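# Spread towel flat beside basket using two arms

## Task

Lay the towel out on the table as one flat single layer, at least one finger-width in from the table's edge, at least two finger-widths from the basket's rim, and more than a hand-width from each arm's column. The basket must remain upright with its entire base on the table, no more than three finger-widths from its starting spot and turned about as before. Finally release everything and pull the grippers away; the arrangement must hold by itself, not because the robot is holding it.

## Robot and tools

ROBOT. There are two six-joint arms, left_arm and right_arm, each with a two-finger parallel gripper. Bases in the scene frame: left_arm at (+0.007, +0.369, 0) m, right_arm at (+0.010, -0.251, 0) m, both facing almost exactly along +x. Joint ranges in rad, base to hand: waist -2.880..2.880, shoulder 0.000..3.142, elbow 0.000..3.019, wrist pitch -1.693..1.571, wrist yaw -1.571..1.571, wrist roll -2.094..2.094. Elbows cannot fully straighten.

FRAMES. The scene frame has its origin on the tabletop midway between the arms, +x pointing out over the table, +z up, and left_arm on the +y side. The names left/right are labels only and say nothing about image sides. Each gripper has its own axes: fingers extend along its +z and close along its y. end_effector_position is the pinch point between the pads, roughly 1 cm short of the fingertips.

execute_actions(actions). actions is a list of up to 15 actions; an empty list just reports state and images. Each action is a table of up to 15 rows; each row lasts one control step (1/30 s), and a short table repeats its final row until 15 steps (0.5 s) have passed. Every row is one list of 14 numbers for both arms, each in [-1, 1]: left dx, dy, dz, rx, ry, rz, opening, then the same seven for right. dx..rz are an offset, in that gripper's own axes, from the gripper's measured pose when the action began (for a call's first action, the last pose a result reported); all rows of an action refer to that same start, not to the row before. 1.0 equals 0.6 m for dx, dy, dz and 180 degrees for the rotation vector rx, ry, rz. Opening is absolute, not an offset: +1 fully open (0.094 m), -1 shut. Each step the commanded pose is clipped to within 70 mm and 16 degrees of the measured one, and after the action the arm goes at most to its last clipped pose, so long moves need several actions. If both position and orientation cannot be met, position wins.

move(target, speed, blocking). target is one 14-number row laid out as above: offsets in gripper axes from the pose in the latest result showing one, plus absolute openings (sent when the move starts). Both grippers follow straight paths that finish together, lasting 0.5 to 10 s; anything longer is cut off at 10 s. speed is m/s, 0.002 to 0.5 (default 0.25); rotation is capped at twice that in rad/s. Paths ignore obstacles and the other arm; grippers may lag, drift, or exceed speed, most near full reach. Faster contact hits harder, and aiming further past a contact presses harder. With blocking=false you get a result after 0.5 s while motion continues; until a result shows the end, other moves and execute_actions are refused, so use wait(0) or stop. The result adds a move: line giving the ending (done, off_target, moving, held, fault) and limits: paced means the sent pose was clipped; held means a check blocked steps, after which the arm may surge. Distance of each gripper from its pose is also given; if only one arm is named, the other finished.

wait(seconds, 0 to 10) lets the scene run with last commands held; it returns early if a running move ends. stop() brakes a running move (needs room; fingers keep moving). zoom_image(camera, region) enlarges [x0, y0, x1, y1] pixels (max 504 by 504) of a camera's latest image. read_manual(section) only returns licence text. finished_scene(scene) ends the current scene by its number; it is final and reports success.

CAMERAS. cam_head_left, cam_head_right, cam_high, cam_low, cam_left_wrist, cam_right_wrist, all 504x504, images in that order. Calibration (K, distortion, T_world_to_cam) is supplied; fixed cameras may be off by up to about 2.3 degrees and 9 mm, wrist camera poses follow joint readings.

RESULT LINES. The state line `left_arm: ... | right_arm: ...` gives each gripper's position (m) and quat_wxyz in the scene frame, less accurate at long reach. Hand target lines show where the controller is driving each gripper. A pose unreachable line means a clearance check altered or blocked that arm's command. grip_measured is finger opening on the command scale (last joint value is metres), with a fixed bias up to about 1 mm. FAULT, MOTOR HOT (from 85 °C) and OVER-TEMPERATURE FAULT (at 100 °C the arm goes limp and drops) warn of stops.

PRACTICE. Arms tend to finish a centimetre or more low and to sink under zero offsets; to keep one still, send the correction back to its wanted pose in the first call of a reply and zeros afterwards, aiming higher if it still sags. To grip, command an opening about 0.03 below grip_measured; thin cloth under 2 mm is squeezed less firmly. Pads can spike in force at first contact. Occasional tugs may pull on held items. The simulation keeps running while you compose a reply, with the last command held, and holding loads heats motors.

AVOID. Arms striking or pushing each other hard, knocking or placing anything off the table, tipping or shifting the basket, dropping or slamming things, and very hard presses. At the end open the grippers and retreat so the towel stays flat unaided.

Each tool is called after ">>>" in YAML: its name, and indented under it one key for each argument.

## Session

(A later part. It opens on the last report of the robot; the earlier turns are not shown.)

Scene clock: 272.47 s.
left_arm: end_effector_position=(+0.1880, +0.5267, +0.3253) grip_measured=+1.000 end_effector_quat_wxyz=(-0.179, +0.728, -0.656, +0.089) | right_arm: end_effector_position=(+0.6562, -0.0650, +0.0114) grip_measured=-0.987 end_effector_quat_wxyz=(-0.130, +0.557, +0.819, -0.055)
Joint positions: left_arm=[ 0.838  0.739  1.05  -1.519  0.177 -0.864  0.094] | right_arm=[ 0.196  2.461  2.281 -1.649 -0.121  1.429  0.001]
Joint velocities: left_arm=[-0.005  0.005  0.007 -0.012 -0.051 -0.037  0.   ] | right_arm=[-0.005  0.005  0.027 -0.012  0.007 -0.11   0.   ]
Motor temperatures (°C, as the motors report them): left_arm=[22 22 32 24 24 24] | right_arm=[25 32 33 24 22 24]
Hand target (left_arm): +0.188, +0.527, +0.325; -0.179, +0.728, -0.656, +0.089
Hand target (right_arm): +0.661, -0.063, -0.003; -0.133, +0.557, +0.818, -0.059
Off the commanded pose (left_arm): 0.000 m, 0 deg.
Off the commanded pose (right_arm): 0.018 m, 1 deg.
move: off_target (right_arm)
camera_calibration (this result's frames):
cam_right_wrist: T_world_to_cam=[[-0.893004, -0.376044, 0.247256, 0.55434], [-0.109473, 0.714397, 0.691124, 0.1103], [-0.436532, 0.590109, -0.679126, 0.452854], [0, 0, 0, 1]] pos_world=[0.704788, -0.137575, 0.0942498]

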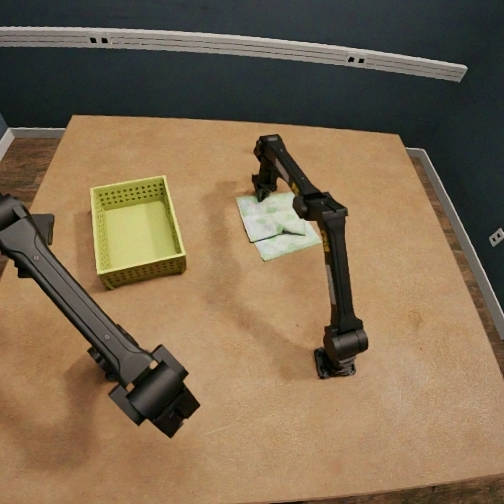

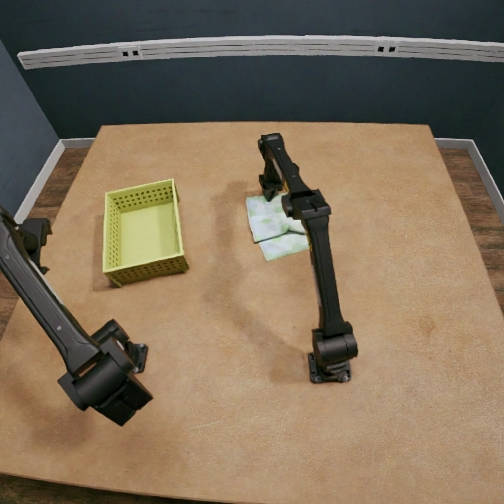

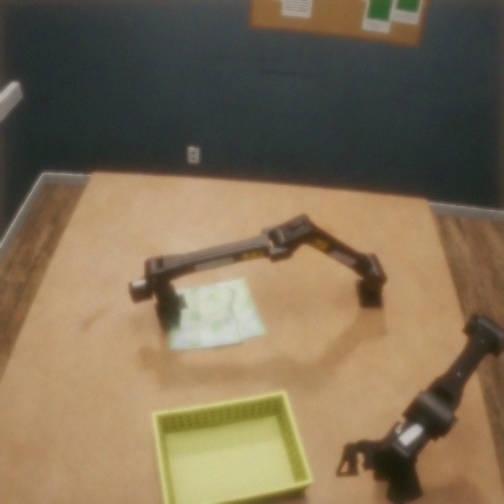

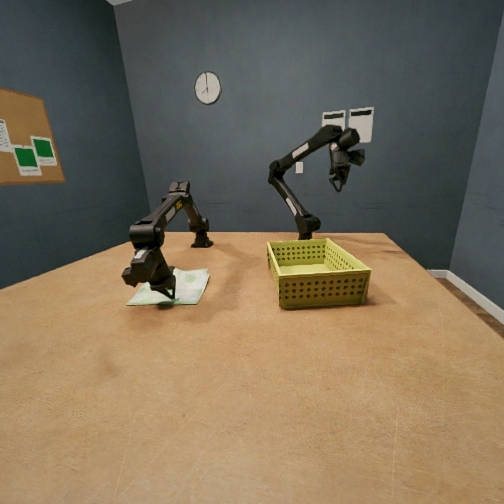

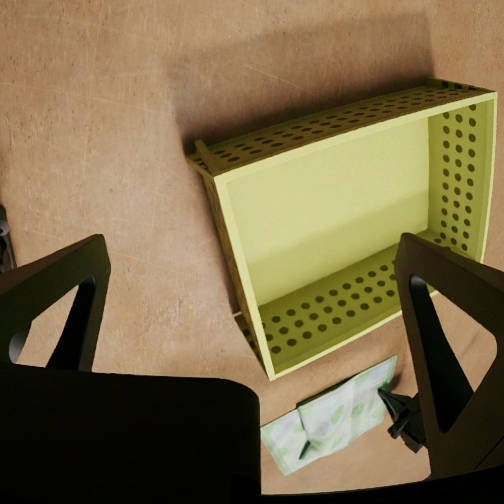

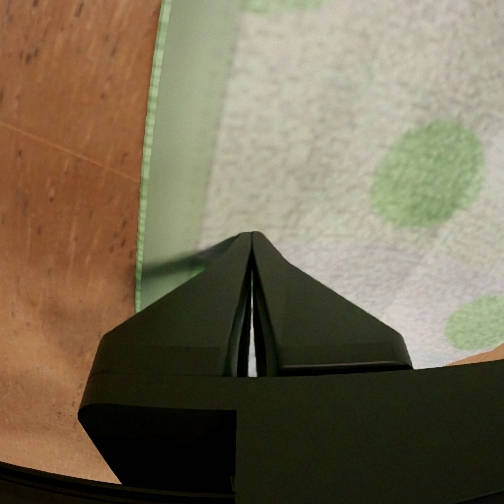

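>>> move:
  target: [0,0,0,0,0,0,1,0,0,-0.15,0,0,0,-1]
  speed: 0.1

>>> move:
  target: [0,0,0,0,0,0,1,0.0,-0.33,0.0,0,0,0,-1]
  speed: 0.15

Scene clock: 278.70 s.
left_arm: end_effector_position=(+0.1880, +0.5267, +0.3253) grip_measured=+1.000 end_effector_quat_wxyz=(-0.179, +0.728, -0.656, +0.089) | right_arm: end_effector_position=(+0.6690, -0.0696, +0.0726) grip_measured=-0.987 end_effector_quat_wxyz=(-0.106, +0.562, +0.820, -0.028)
Joint positions: left_arm=[ 0.838  0.739  1.05  -1.519  0.177 -0.864  0.094] | right_arm=[ 0.185  2.4    2.339 -1.695 -0.121  1.429  0.001]
Joint velocities: left_arm=[-0.015 -0.015 -0.002 -0.022 -0.022 -0.022  0.   ] | right_arm=[-0.015  0.015  0.007  0.012 -0.022 -0.051  0.   ]
Motor temperatures (°C, as the motors report them): left_arm=[22 22 32 24 24 24] | right_arm=[25 33 33 24 22 24]
Hand target (left_arm): +0.188, +0.527, +0.325; -0.179, +0.728, -0.656, +0.089
Hand target (right_arm): +0.678, -0.071, +0.097; -0.092, +0.563, +0.821, -0.012
Off the commanded pose (left_arm): 0.000 m, 0 deg.
Off the commanded pose (right_arm): 0.028 m, 4 deg.
joint sent to its limit (right arm) — the command would take joint 4 (wrist pitch) past its lower limit, so that joint was sent only as far as its limit.
move: off_target (right_arm)
camera_calibration (this result's frames):
cam_right_wrist: T_world_to_cam=[[-0.91219, -0.369826, 0.176461, 0.567291], [-0.150879, 0.703516, 0.694479, 0.0993016], [-0.38098, 0.606872, -0.697539, 0.468043], [0, 0, 0, 1]] pos_world=[0.710774, -0.144103, 0.15741]

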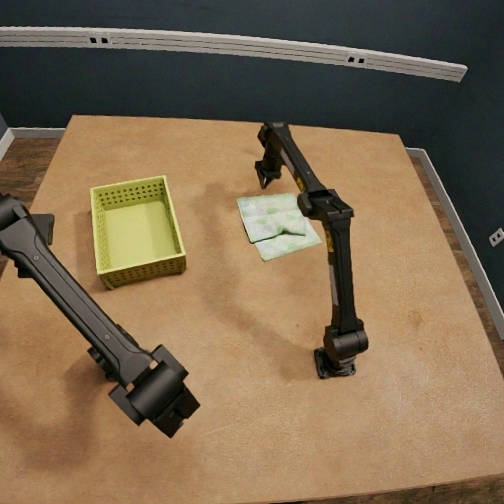

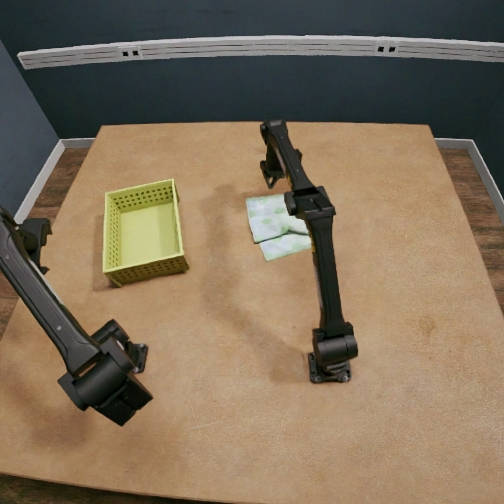

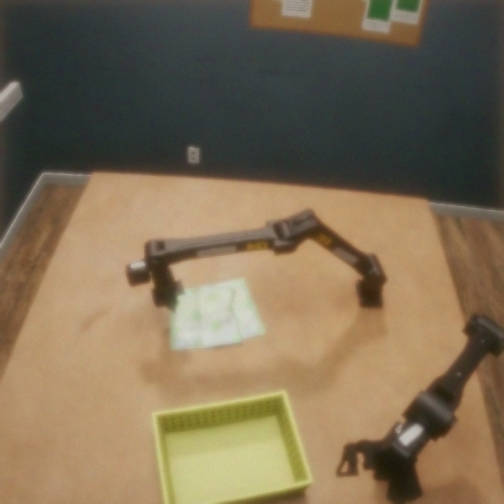

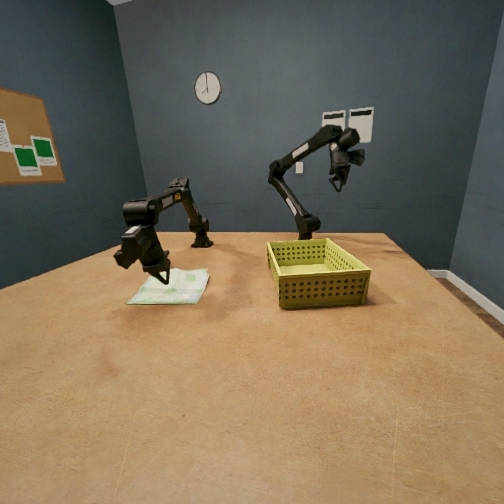

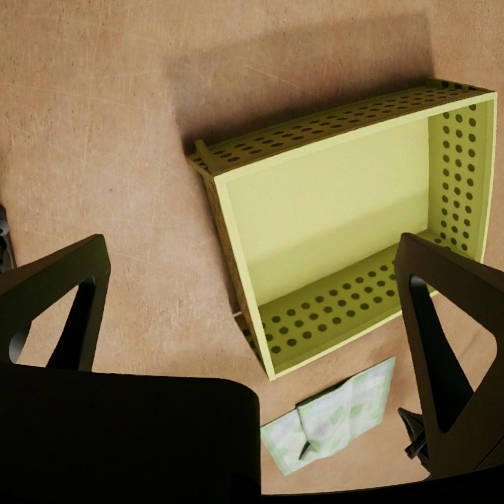

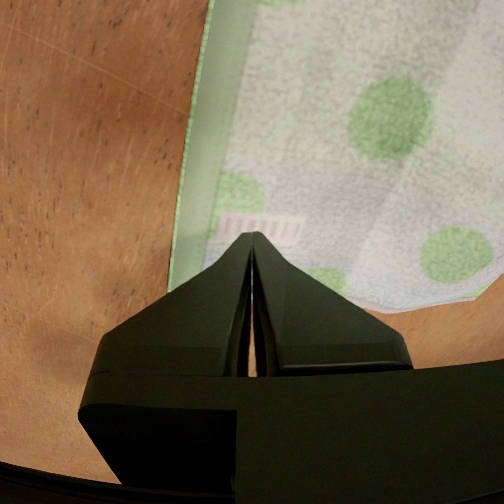

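Scene clock: 280.47 s.
left_arm: end_effector_position=(+0.1880, +0.5267, +0.3253) grip_measured=+1.000 end_effector_quat_wxyz=(-0.179, +0.728, -0.656, +0.089) | right_arm: end_effector_position=(+0.4805, -0.1395, +0.0956) grip_measured=-0.987 end_effector_quat_wxyz=(-0.118, +0.563, +0.817, -0.036)
Joint positions: left_arm=[ 0.838  0.739  1.05  -1.519  0.177 -0.864  0.094] | right_arm=[ 0.138  1.825  1.434 -1.397 -0.118  1.387  0.001]
Joint velocities: left_arm=[ 0.005  0.005  0.022  0.012 -0.037  0.037  0.   ] | right_arm=[-0.005 -0.015 -0.012 -0.002  0.066  0.066 -0.   ]
Motor temperatures (°C, as the motors report them): left_arm=[22 22 32 24 24 24] | right_arm=[25 33 33 24 22 24]
Hand target (left_arm): +0.188, +0.527, +0.325; -0.179, +0.728, -0.655, +0.089
Hand target (right_arm): +0.485, -0.142, +0.101; -0.107, +0.562, +0.820, -0.027
Off the commanded pose (left_arm): 0.000 m, 0 deg.
Off the commanded pose (right_arm): 0.012 m, 2 deg.
move: off_target (right_arm)
camera_calibration (this result's frames):
cam_right_wrist: T_world_to_cam=[[-0.908828, -0.364689, 0.202566, 0.362065], [-0.127431, 0.705054, 0.69761, 0.0927965], [-0.397231, 0.608195, -0.687246, 0.461771], [0, 0, 0, 1]] pos_world=[0.52431, -0.214232, 0.179272]

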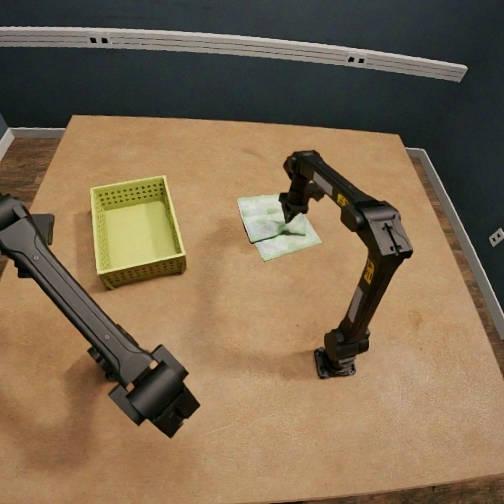

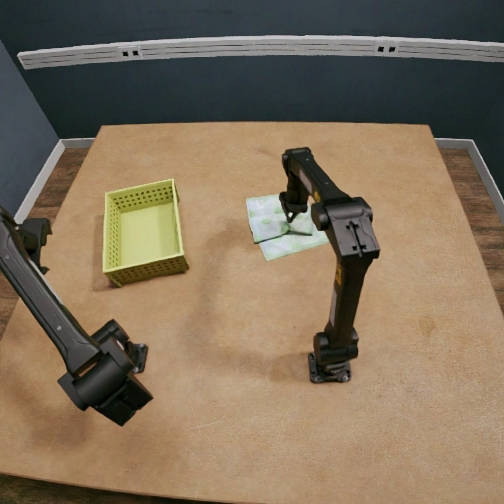

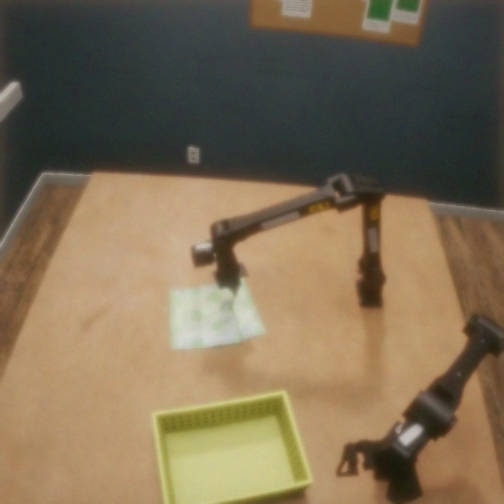

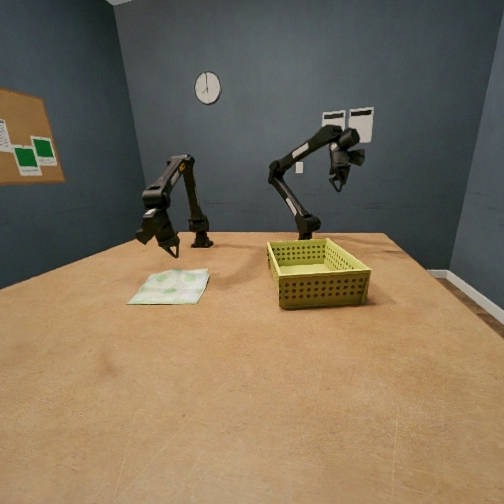

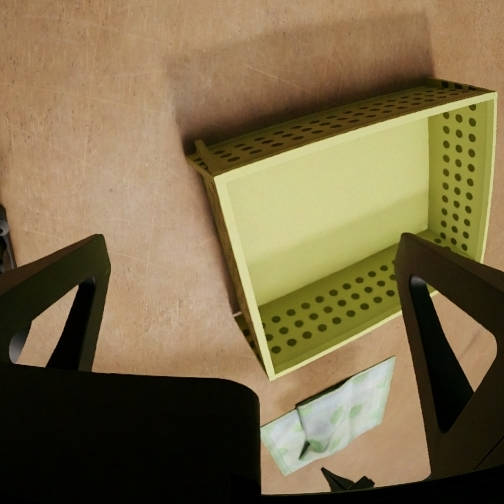

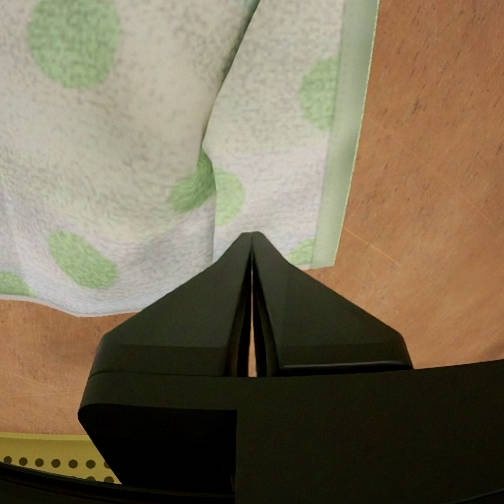

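>>> move:
  target: [0,0,0,0,0,0,1,-0.1,-0.03,0.1,0,0,0,-1]
  speed: 0.06

>>> move:
  target: [0,0,0,0,0,0,1,0,0,0.06,0,0,0,-1]
  speed: 0.03

>>> move:
  target: [0,0,0,0,0,0,1,0,-0.14,0.035,0,0,0,-1]
  speed: 0.12

Scene clock: 286.40 s.
left_arm: end_effector_position=(+0.1880, +0.5267, +0.3253) grip_measured=+1.000 end_effector_quat_wxyz=(-0.179, +0.728, -0.656, +0.089) | right_arm: end_effector_position=(+0.4680, -0.1933, +0.0368) grip_measured=-0.987 end_effector_quat_wxyz=(-0.121, +0.566, +0.815, -0.034)
Joint positions: left_arm=[ 0.838  0.739  1.05  -1.519  0.177 -0.864  0.094] | right_arm=[ 0.035  1.852  1.301 -1.251 -0.102  1.291  0.001]
Joint velocities: left_arm=[ 0.005 -0.015 -0.002 -0.012  0.007 -0.022  0.   ] | right_arm=[-0.005  0.005  0.002  0.002 -0.081 -0.051  0.001]
Motor temperatures (°C, as the motors report them): left_arm=[22 22 32 24 24 24] | right_arm=[25 32 32 24 22 24]
Hand target (left_arm): +0.188, +0.527, +0.325; -0.179, +0.728, -0.656, +0.089
Hand target (right_arm): +0.471, -0.196, +0.031; -0.119, +0.563, +0.817, -0.035
Off the commanded pose (left_arm): 0.000 m, 0 deg.
Off the commanded pose (right_arm): 0.007 m, 1 deg.
move: done
camera_calibration (this result's frames):
cam_right_wrist: T_world_to_cam=[[-0.910178, -0.360013, 0.204859, 0.344448], [-0.119644, 0.701984, 0.702071, 0.165714], [-0.396562, 0.6145, -0.682003, 0.449815], [0, 0, 0, 1]] pos_world=[0.511716, -0.268734, 0.119869]

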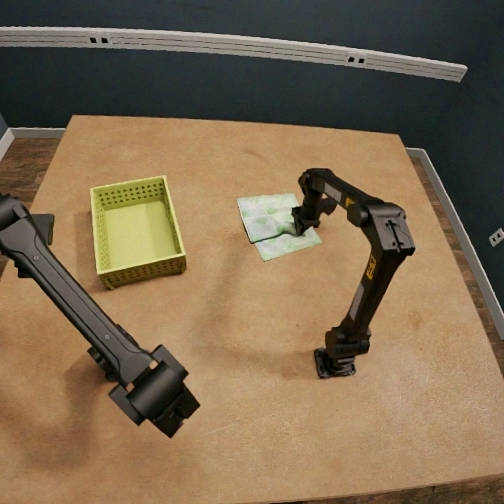

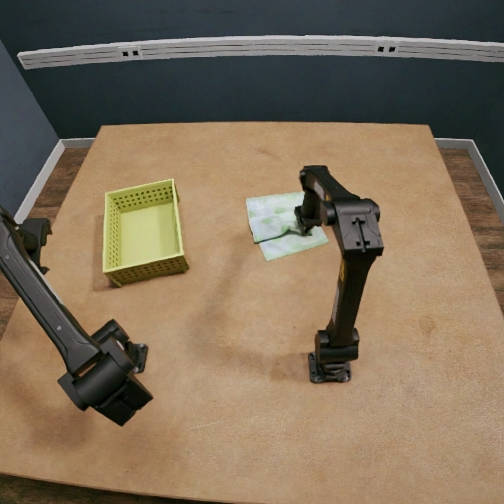

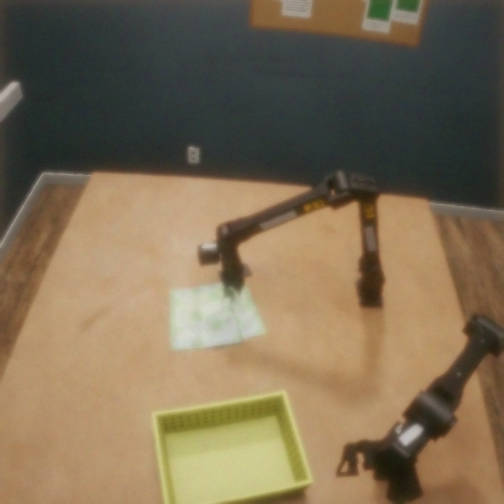

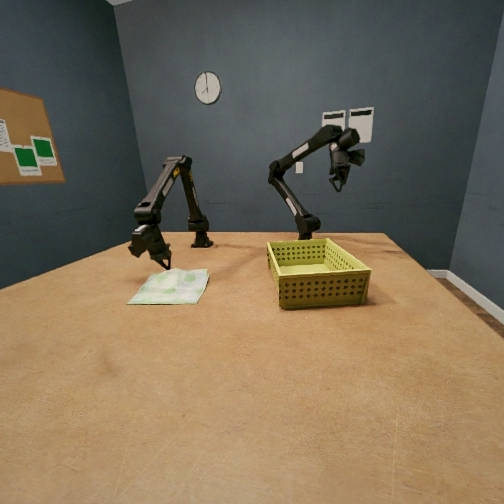

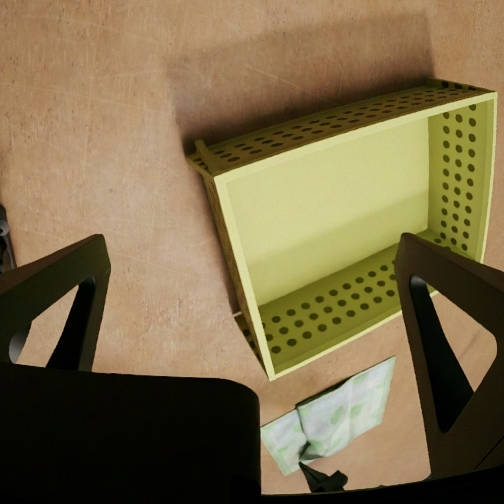

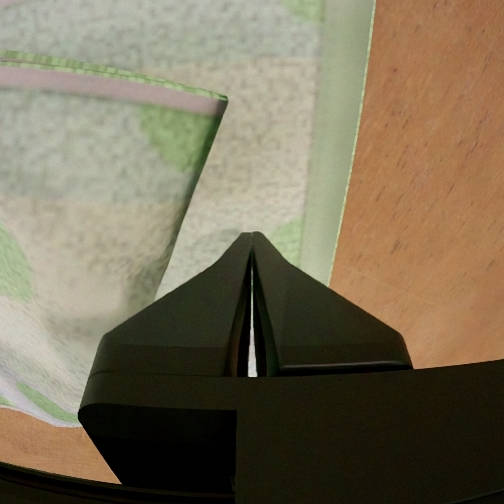

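Scene clock: 287.83 s.
left_arm: end_effector_position=(+0.1880, +0.5267, +0.3253) grip_measured=+1.000 end_effector_quat_wxyz=(-0.179, +0.728, -0.656, +0.089) | right_arm: end_effector_position=(+0.4595, -0.1941, +0.0102) grip_measured=-0.987 end_effector_quat_wxyz=(-0.120, +0.566, +0.815, -0.033)
Joint positions: left_arm=[ 0.838  0.739  1.05  -1.519  0.177 -0.864  0.094] | right_arm=[ 0.035  1.871  1.246 -1.175 -0.102  1.291  0.001]
Joint velocities: left_arm=[ 0.005  0.005  0.002  0.017 -0.022  0.037  0.   ] | right_arm=[-0.015 -0.015  0.002  0.007 -0.007 -0.022 -0.001]
Motor temperatures (°C, as the motors report them): left_arm=[22 22 32 24 24 24] | right_arm=[25 32 32 24 22 24]
Hand target (left_arm): +0.188, +0.527, +0.325; -0.179, +0.728, -0.656, +0.089
Hand target (right_arm): +0.460, -0.190, +0.002; -0.121, +0.566, +0.815, -0.035
Off the commanded pose (left_arm): 0.000 m, 0 deg.
Off the commanded pose (right_arm): 0.009 m, 0 deg.
move: done
camera_calibration (this result's frames):
cam_right_wrist: T_world_to_cam=[[-0.910796, -0.360068, 0.201994, 0.342219], [-0.121778, 0.701793, 0.701895, 0.184869], [-0.394488, 0.614685, -0.683038, 0.427858], [0, 0, 0, 1]] pos_world=[0.502989, -0.269515, 0.0933588]

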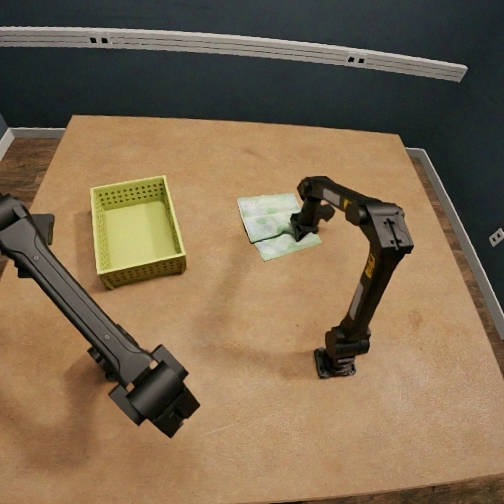

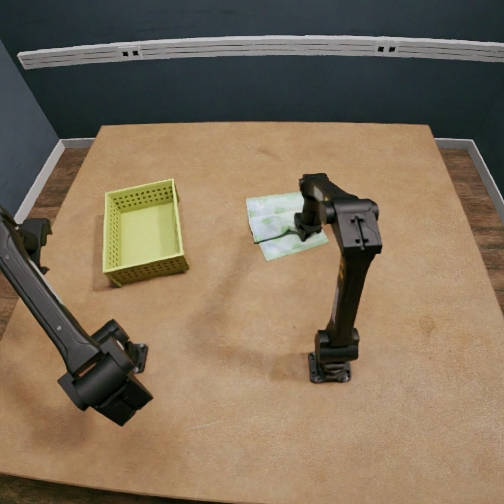

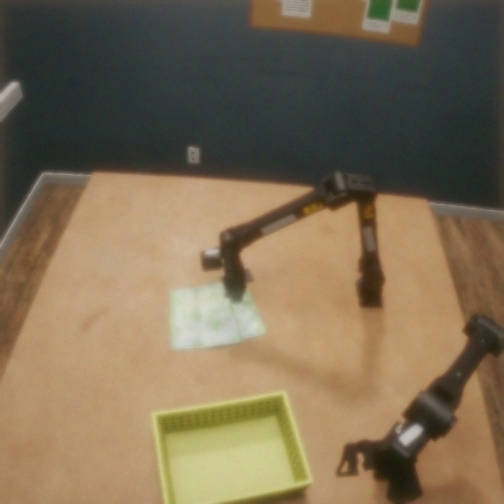

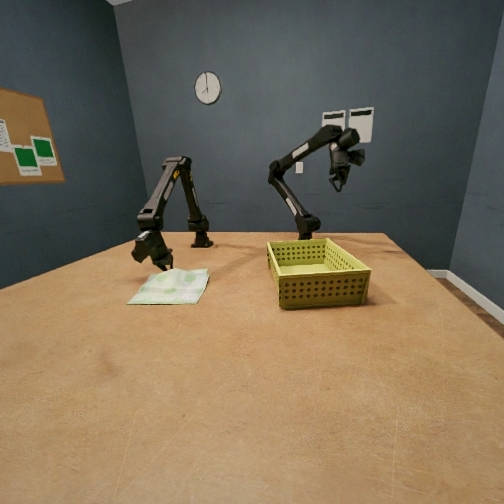

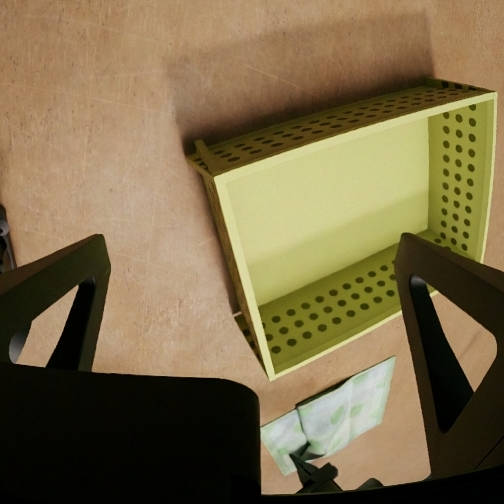

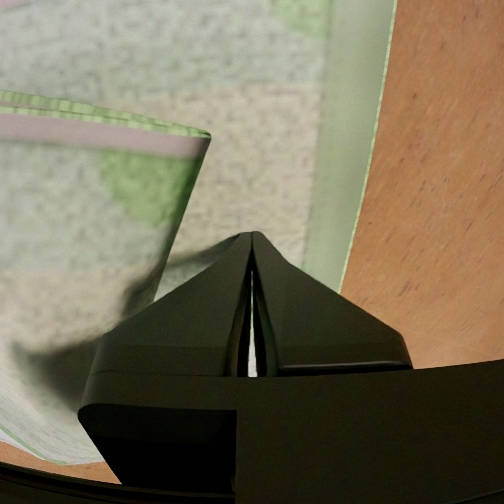

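Scene clock: 288.90 s.
left_arm: end_effector_position=(+0.1880, +0.5267, +0.3253) grip_measured=+1.000 end_effector_quat_wxyz=(-0.179, +0.728, -0.656, +0.089) | right_arm: end_effector_position=(+0.3798, -0.2175, +0.0094) grip_measured=-0.987 end_effector_quat_wxyz=(-0.122, +0.567, +0.814, -0.030)
Joint positions: left_arm=[ 0.838  0.739  1.05  -1.519  0.177 -0.864  0.094] | right_arm=[-0.008  1.701  0.989 -1.091 -0.101  1.252  0.001]
Joint velocities: left_arm=[-0.005 -0.015  0.002  0.002 -0.007 -0.022  0.   ] | right_arm=[-0.015 -0.015 -0.032 -0.007 -0.095  0.007  0.   ]
Motor temperatures (°C, as the motors report them): left_arm=[22 22 32 24 24 24] | right_arm=[25 32 32 24 22 24]
Hand target (left_arm): +0.188, +0.527, +0.325; -0.179, +0.728, -0.656, +0.089
Hand target (right_arm): +0.377, -0.221, +0.004; -0.121, +0.565, +0.815, -0.033
Off the commanded pose (left_arm): 0.000 m, 0 deg.
Off the commanded pose (right_arm): 0.006 m, 1 deg.
move: done
camera_calibration (this result's frames):
cam_right_wrist: T_world_to_cam=[[-0.912664, -0.356566, 0.199763, 0.262798], [-0.117683, 0.697326, 0.707027, 0.189657], [-0.391402, 0.621769, -0.678386, 0.410558], [0, 0, 0, 1]] pos_world=[0.422859, -0.293821, 0.0919264]

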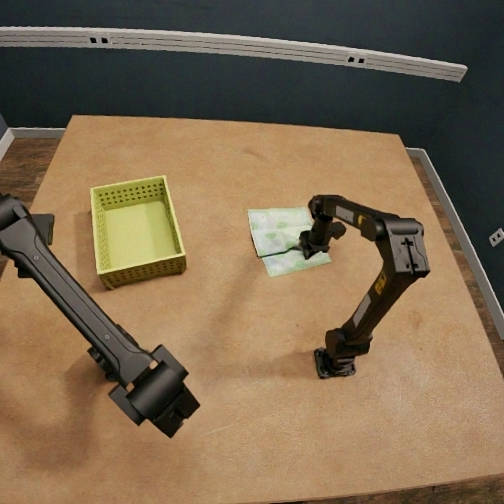

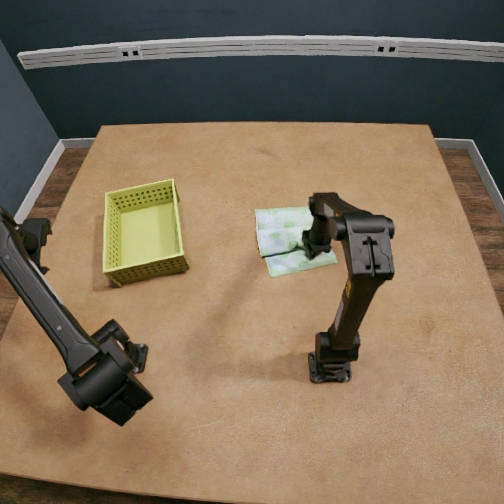

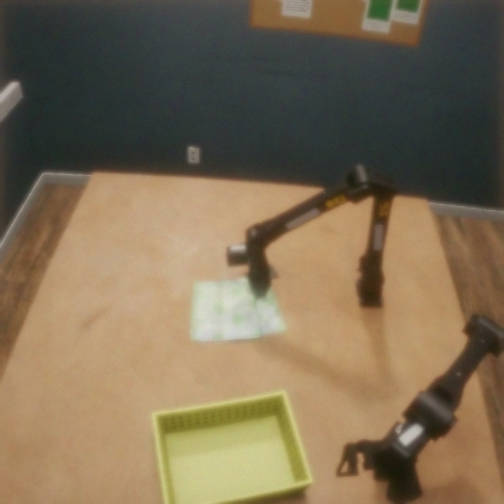

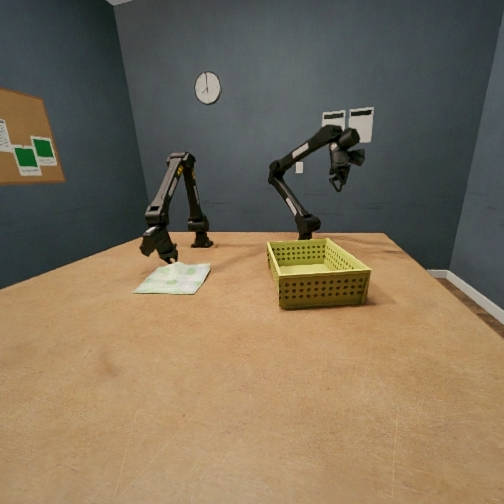

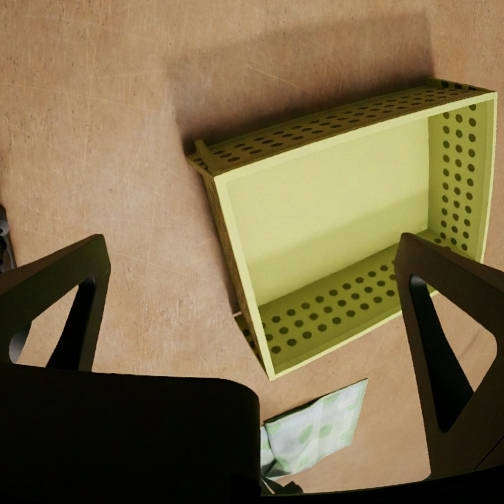

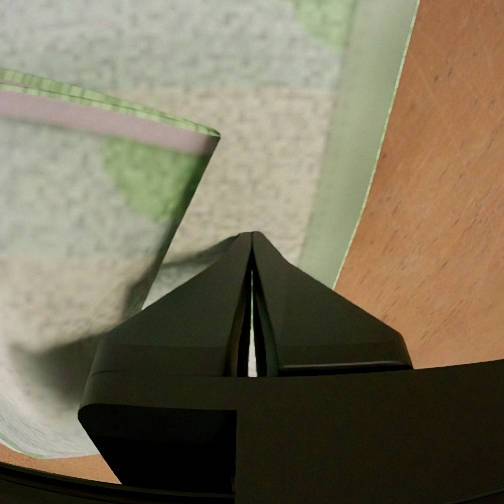

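>>> move:
  target: [0,0,0,0,0,0,1,-0.22,0.05,-0.01,0,0,0,-1]
  speed: 0.05

>>> move:
  target: [0,0,0,0,0,0,1,-0.1,0.3,-0.3,0,0,0,-0.3]
  speed: 0.1

Scene clock: 299.37 s.
left_arm: end_effector_position=(+0.1880, +0.5267, +0.3253) grip_measured=+1.000 end_effector_quat_wxyz=(-0.179, +0.728, -0.656, +0.089) | right_arm: end_effector_position=(+0.4503, -0.3197, +0.0087) grip_measured=-0.987 end_effector_quat_wxyz=(-0.111, +0.567, +0.816, -0.014)
Joint positions: left_arm=[ 0.838  0.739  1.05  -1.519  0.177 -0.864  0.094] | right_arm=[-0.233  1.849  1.21  -1.148 -0.066  1.028  0.001]
Joint velocities: left_arm=[-0.015 -0.005  0.007  0.007 -0.051 -0.081  0.   ] | right_arm=[ 0.015 -0.005 -0.022 -0.007 -0.066 -0.007 -0.001]
Motor temperatures (°C, as the motors report them): left_arm=[22 22 32 24 24 24] | right_arm=[25 31 31 24 22 24]
Hand target (left_arm): +0.188, +0.527, +0.325; -0.179, +0.728, -0.656, +0.089
Hand target (right_arm): +0.451, -0.328, -0.011; -0.125, +0.567, +0.814, -0.027
Off the commanded pose (left_arm): 0.000 m, 0 deg.
Off the commanded pose (right_arm): 0.024 m, 2 deg.
move: off_target (right_arm)
camera_calibration (this result's frames):
cam_right_wrist: T_world_to_cam=[[-0.918977, -0.359896, 0.161108, 0.29298], [-0.144601, 0.687709, 0.71144, 0.278668], [-0.366839, 0.630501, -0.68403, 0.492986], [0, 0, 0, 1]] pos_world=[0.490384, -0.397029, 0.0917599]

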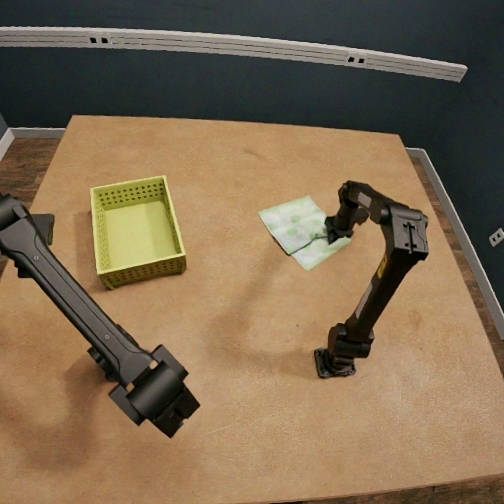

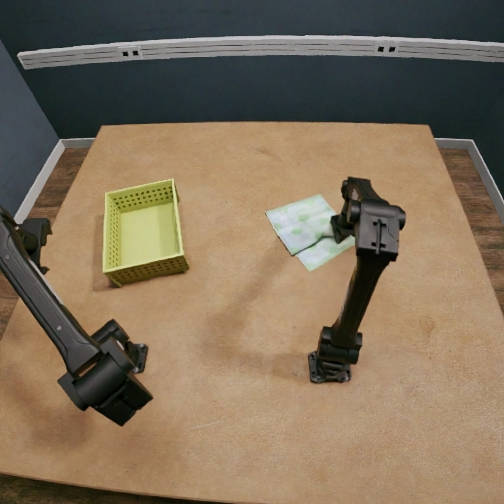

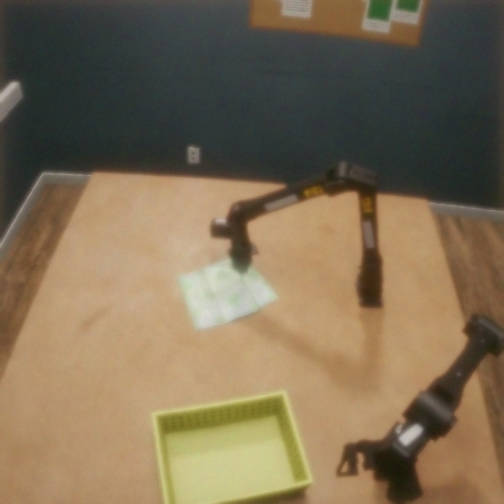

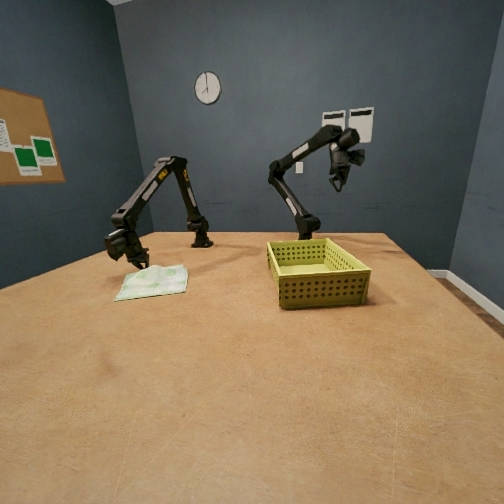

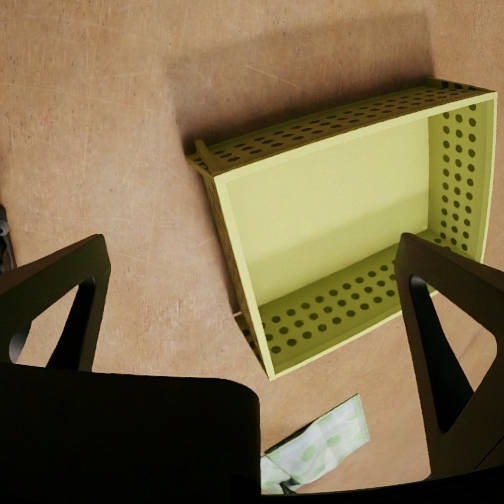

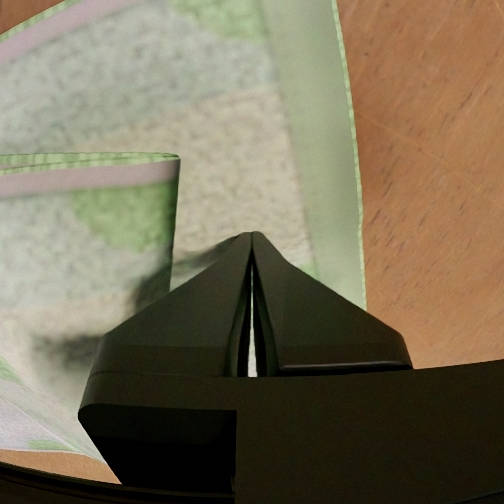

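Scene clock: 302.33 s.
left_arm: end_effector_position=(+0.1880, +0.5267, +0.3253) grip_measured=+1.000 end_effector_quat_wxyz=(-0.179, +0.728, -0.656, +0.089) | right_arm: end_effector_position=(+0.6602, -0.3355, +0.1464) grip_measured=-0.302 end_effector_quat_wxyz=(-0.072, +0.569, +0.819, +0.002)
Joint positions: left_arm=[ 0.838  0.739  1.05  -1.519  0.177 -0.864  0.094] | right_arm=[-0.2    2.22   2.217 -1.696 -0.068  1.065  0.033]
Joint velocities: left_arm=[ 0.005 -0.005 -0.017 -0.007 -0.007 -0.037  0.   ] | right_arm=[ 0.005  0.015 -0.002 -0.002  0.022 -0.081  0.   ]
Motor temperatures (°C, as the motors report them): left_arm=[22 22 32 24 24 24] | right_arm=[25 31 32 24 22 24]
Hand target (left_arm): +0.188, +0.527, +0.325; -0.179, +0.728, -0.656, +0.089
Hand target (right_arm): +0.669, -0.332, +0.151; -0.067, +0.571, +0.818, +0.007
Off the commanded pose (left_arm): 0.000 m, 0 deg.
Off the commanded pose (right_arm): 0.013 m, 5 deg.
joint sent to its limit (right arm) — the command would take joint 4 (wrist pitch) past its lower limit, so that joint was sent only as far as its limit.
move: off_target (right_arm)
camera_calibration (this result's frames):
cam_right_wrist: T_world_to_cam=[[-0.930966, -0.353628, 0.0908285, 0.47833], [-0.199358, 0.700766, 0.68497, 0.266312], [-0.305874, 0.619577, -0.722887, 0.635948], [0, 0, 0, 1]] pos_world=[0.692921, -0.41149, 0.233857]

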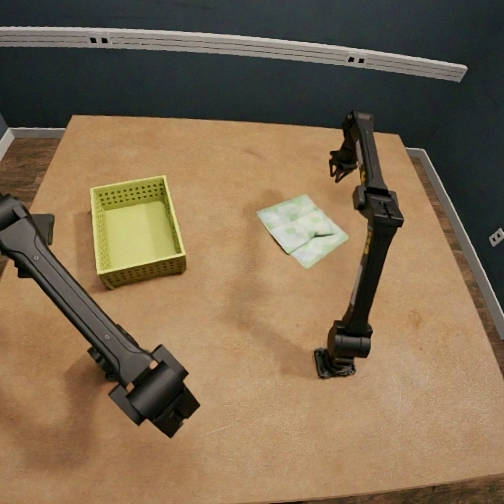

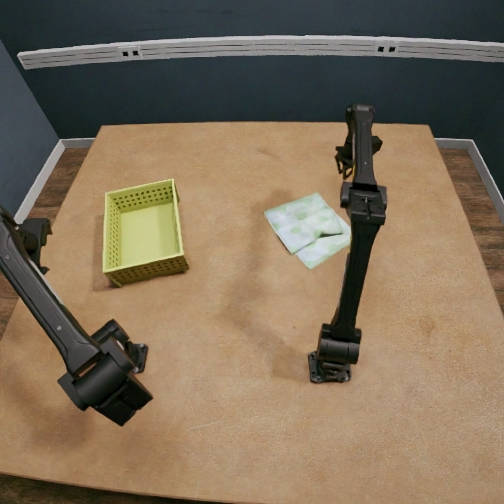

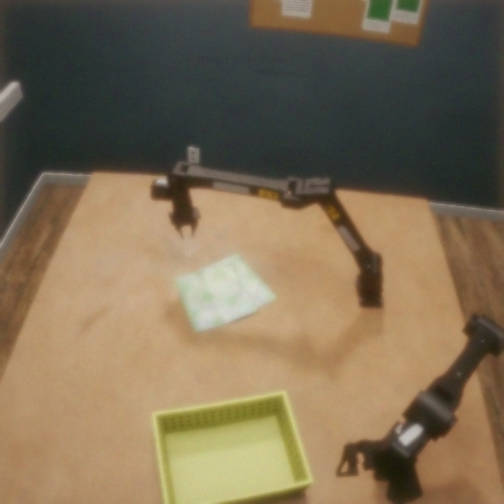

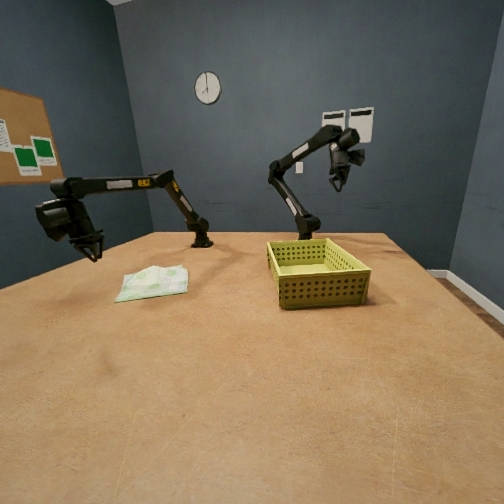

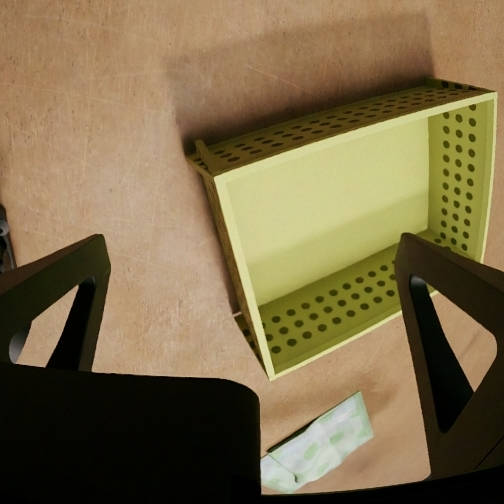

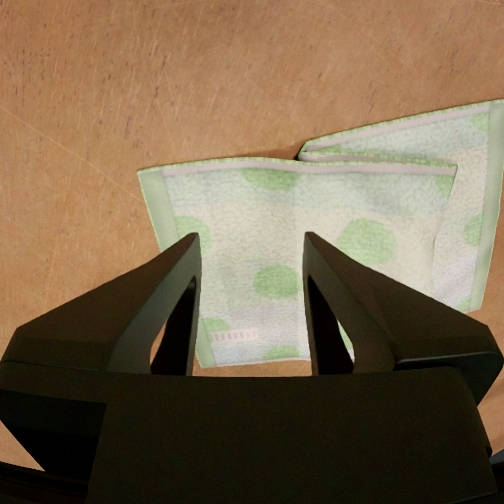

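>>> execute_actions:
  actions: []

Scene clock: 320.43 s.
left_arm: end_effector_position=(+0.1880, +0.5267, +0.3253) grip_measured=+1.000 end_effector_quat_wxyz=(-0.179, +0.728, -0.656, +0.089) | right_arm: end_effector_position=(+0.6603, -0.3355, +0.1445) grip_measured=-0.302 end_effector_quat_wxyz=(-0.074, +0.570, +0.819, +0.001)
Joint positions: left_arm=[ 0.838  0.739  1.05  -1.519  0.177 -0.864  0.094] | right_arm=[-0.2    2.223  2.217 -1.696 -0.068  1.066  0.033]
Joint velocities: left_arm=[ 0.015 -0.005  0.012 -0.012 -0.007  0.081  0.   ] | right_arm=[ 0.015 -0.015 -0.022  0.007 -0.051 -0.037 -0.001]
Motor temperatures (°C, as the motors report them): left_arm=[22 22 33 24 24 24] | right_arm=[25 33 35 24 22 24]
Hand target (left_arm): +0.188, +0.527, +0.325; -0.179, +0.728, -0.656, +0.089
Hand target (right_arm): +0.669, -0.332, +0.151; -0.067, +0.570, +0.819, +0.007
Off the commanded pose (left_arm): 0.000 m, 0 deg.
Off the commanded pose (right_arm): 0.013 m, 5 deg.
camera_calibration (this result's frames):
cam_right_wrist: T_world_to_cam=[[-0.930818, -0.353313, 0.0935291, 0.478163], [-0.197001, 0.700567, 0.685854, 0.2659], [-0.307845, 0.61998, -0.721704, 0.635833], [0, 0, 0, 1]] pos_world=[0.693204, -0.411544, 0.231792]

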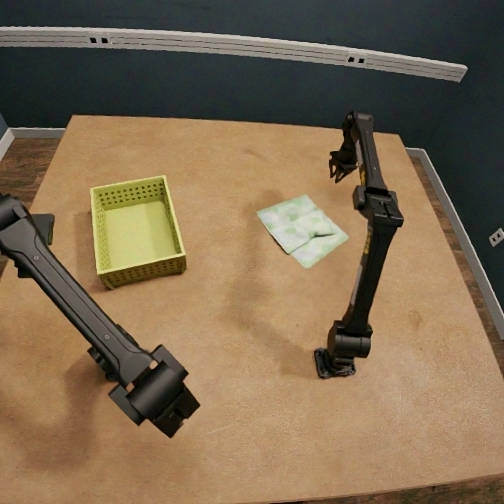

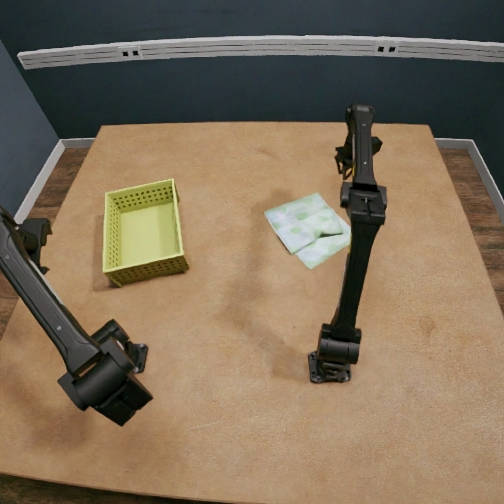

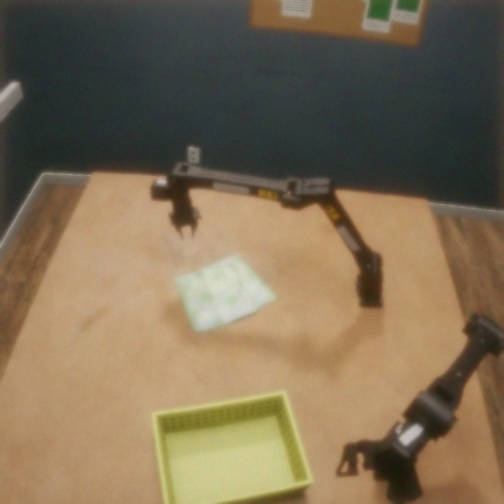

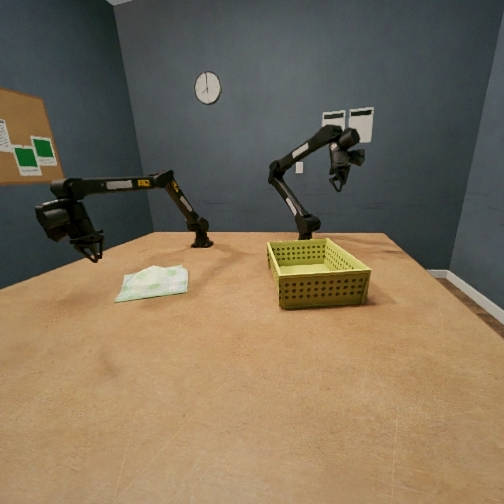

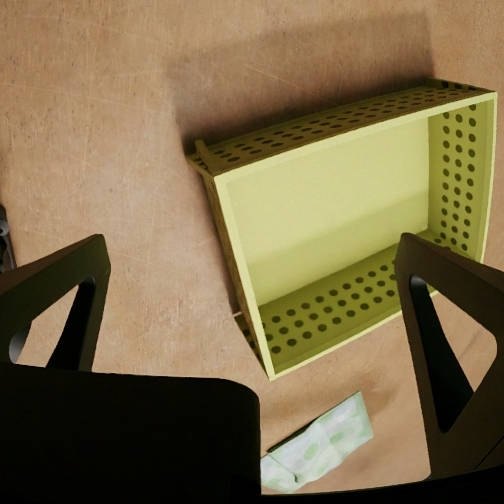

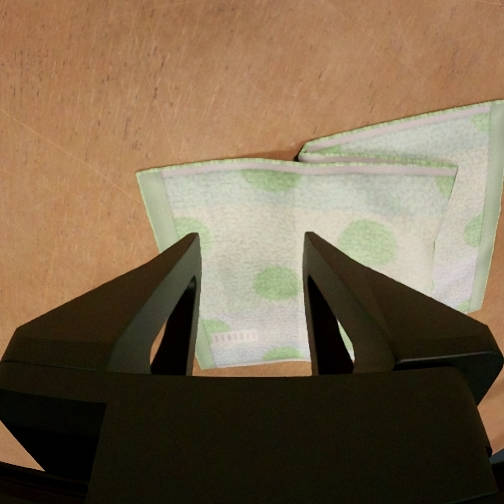

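>>> zoom_image:
  camera: "cam_right_wrist"
  region: [120, 80, 504, 380]

>>> zoom_image:
  camera: "cam_head_left"
  region: [230, 170, 380, 290]

Region (120, 80, 504, 380) of cam_right_wrist's 504x504 image, scaled by 1.312, with more detail than that image has; it fills the top 394 rows of this view, and the rest is white.

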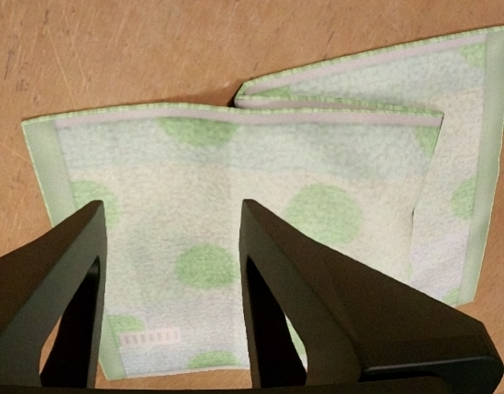

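Region (230, 170, 380, 290) of cam_head_left's 504x504 image, scaled by 3.360, with more detail than that image has; it fills the top 403 rows of this view, and the rest is white.

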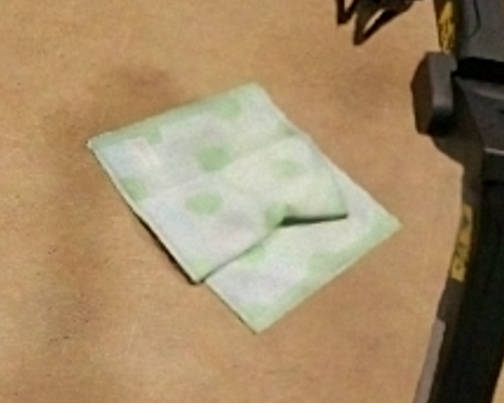

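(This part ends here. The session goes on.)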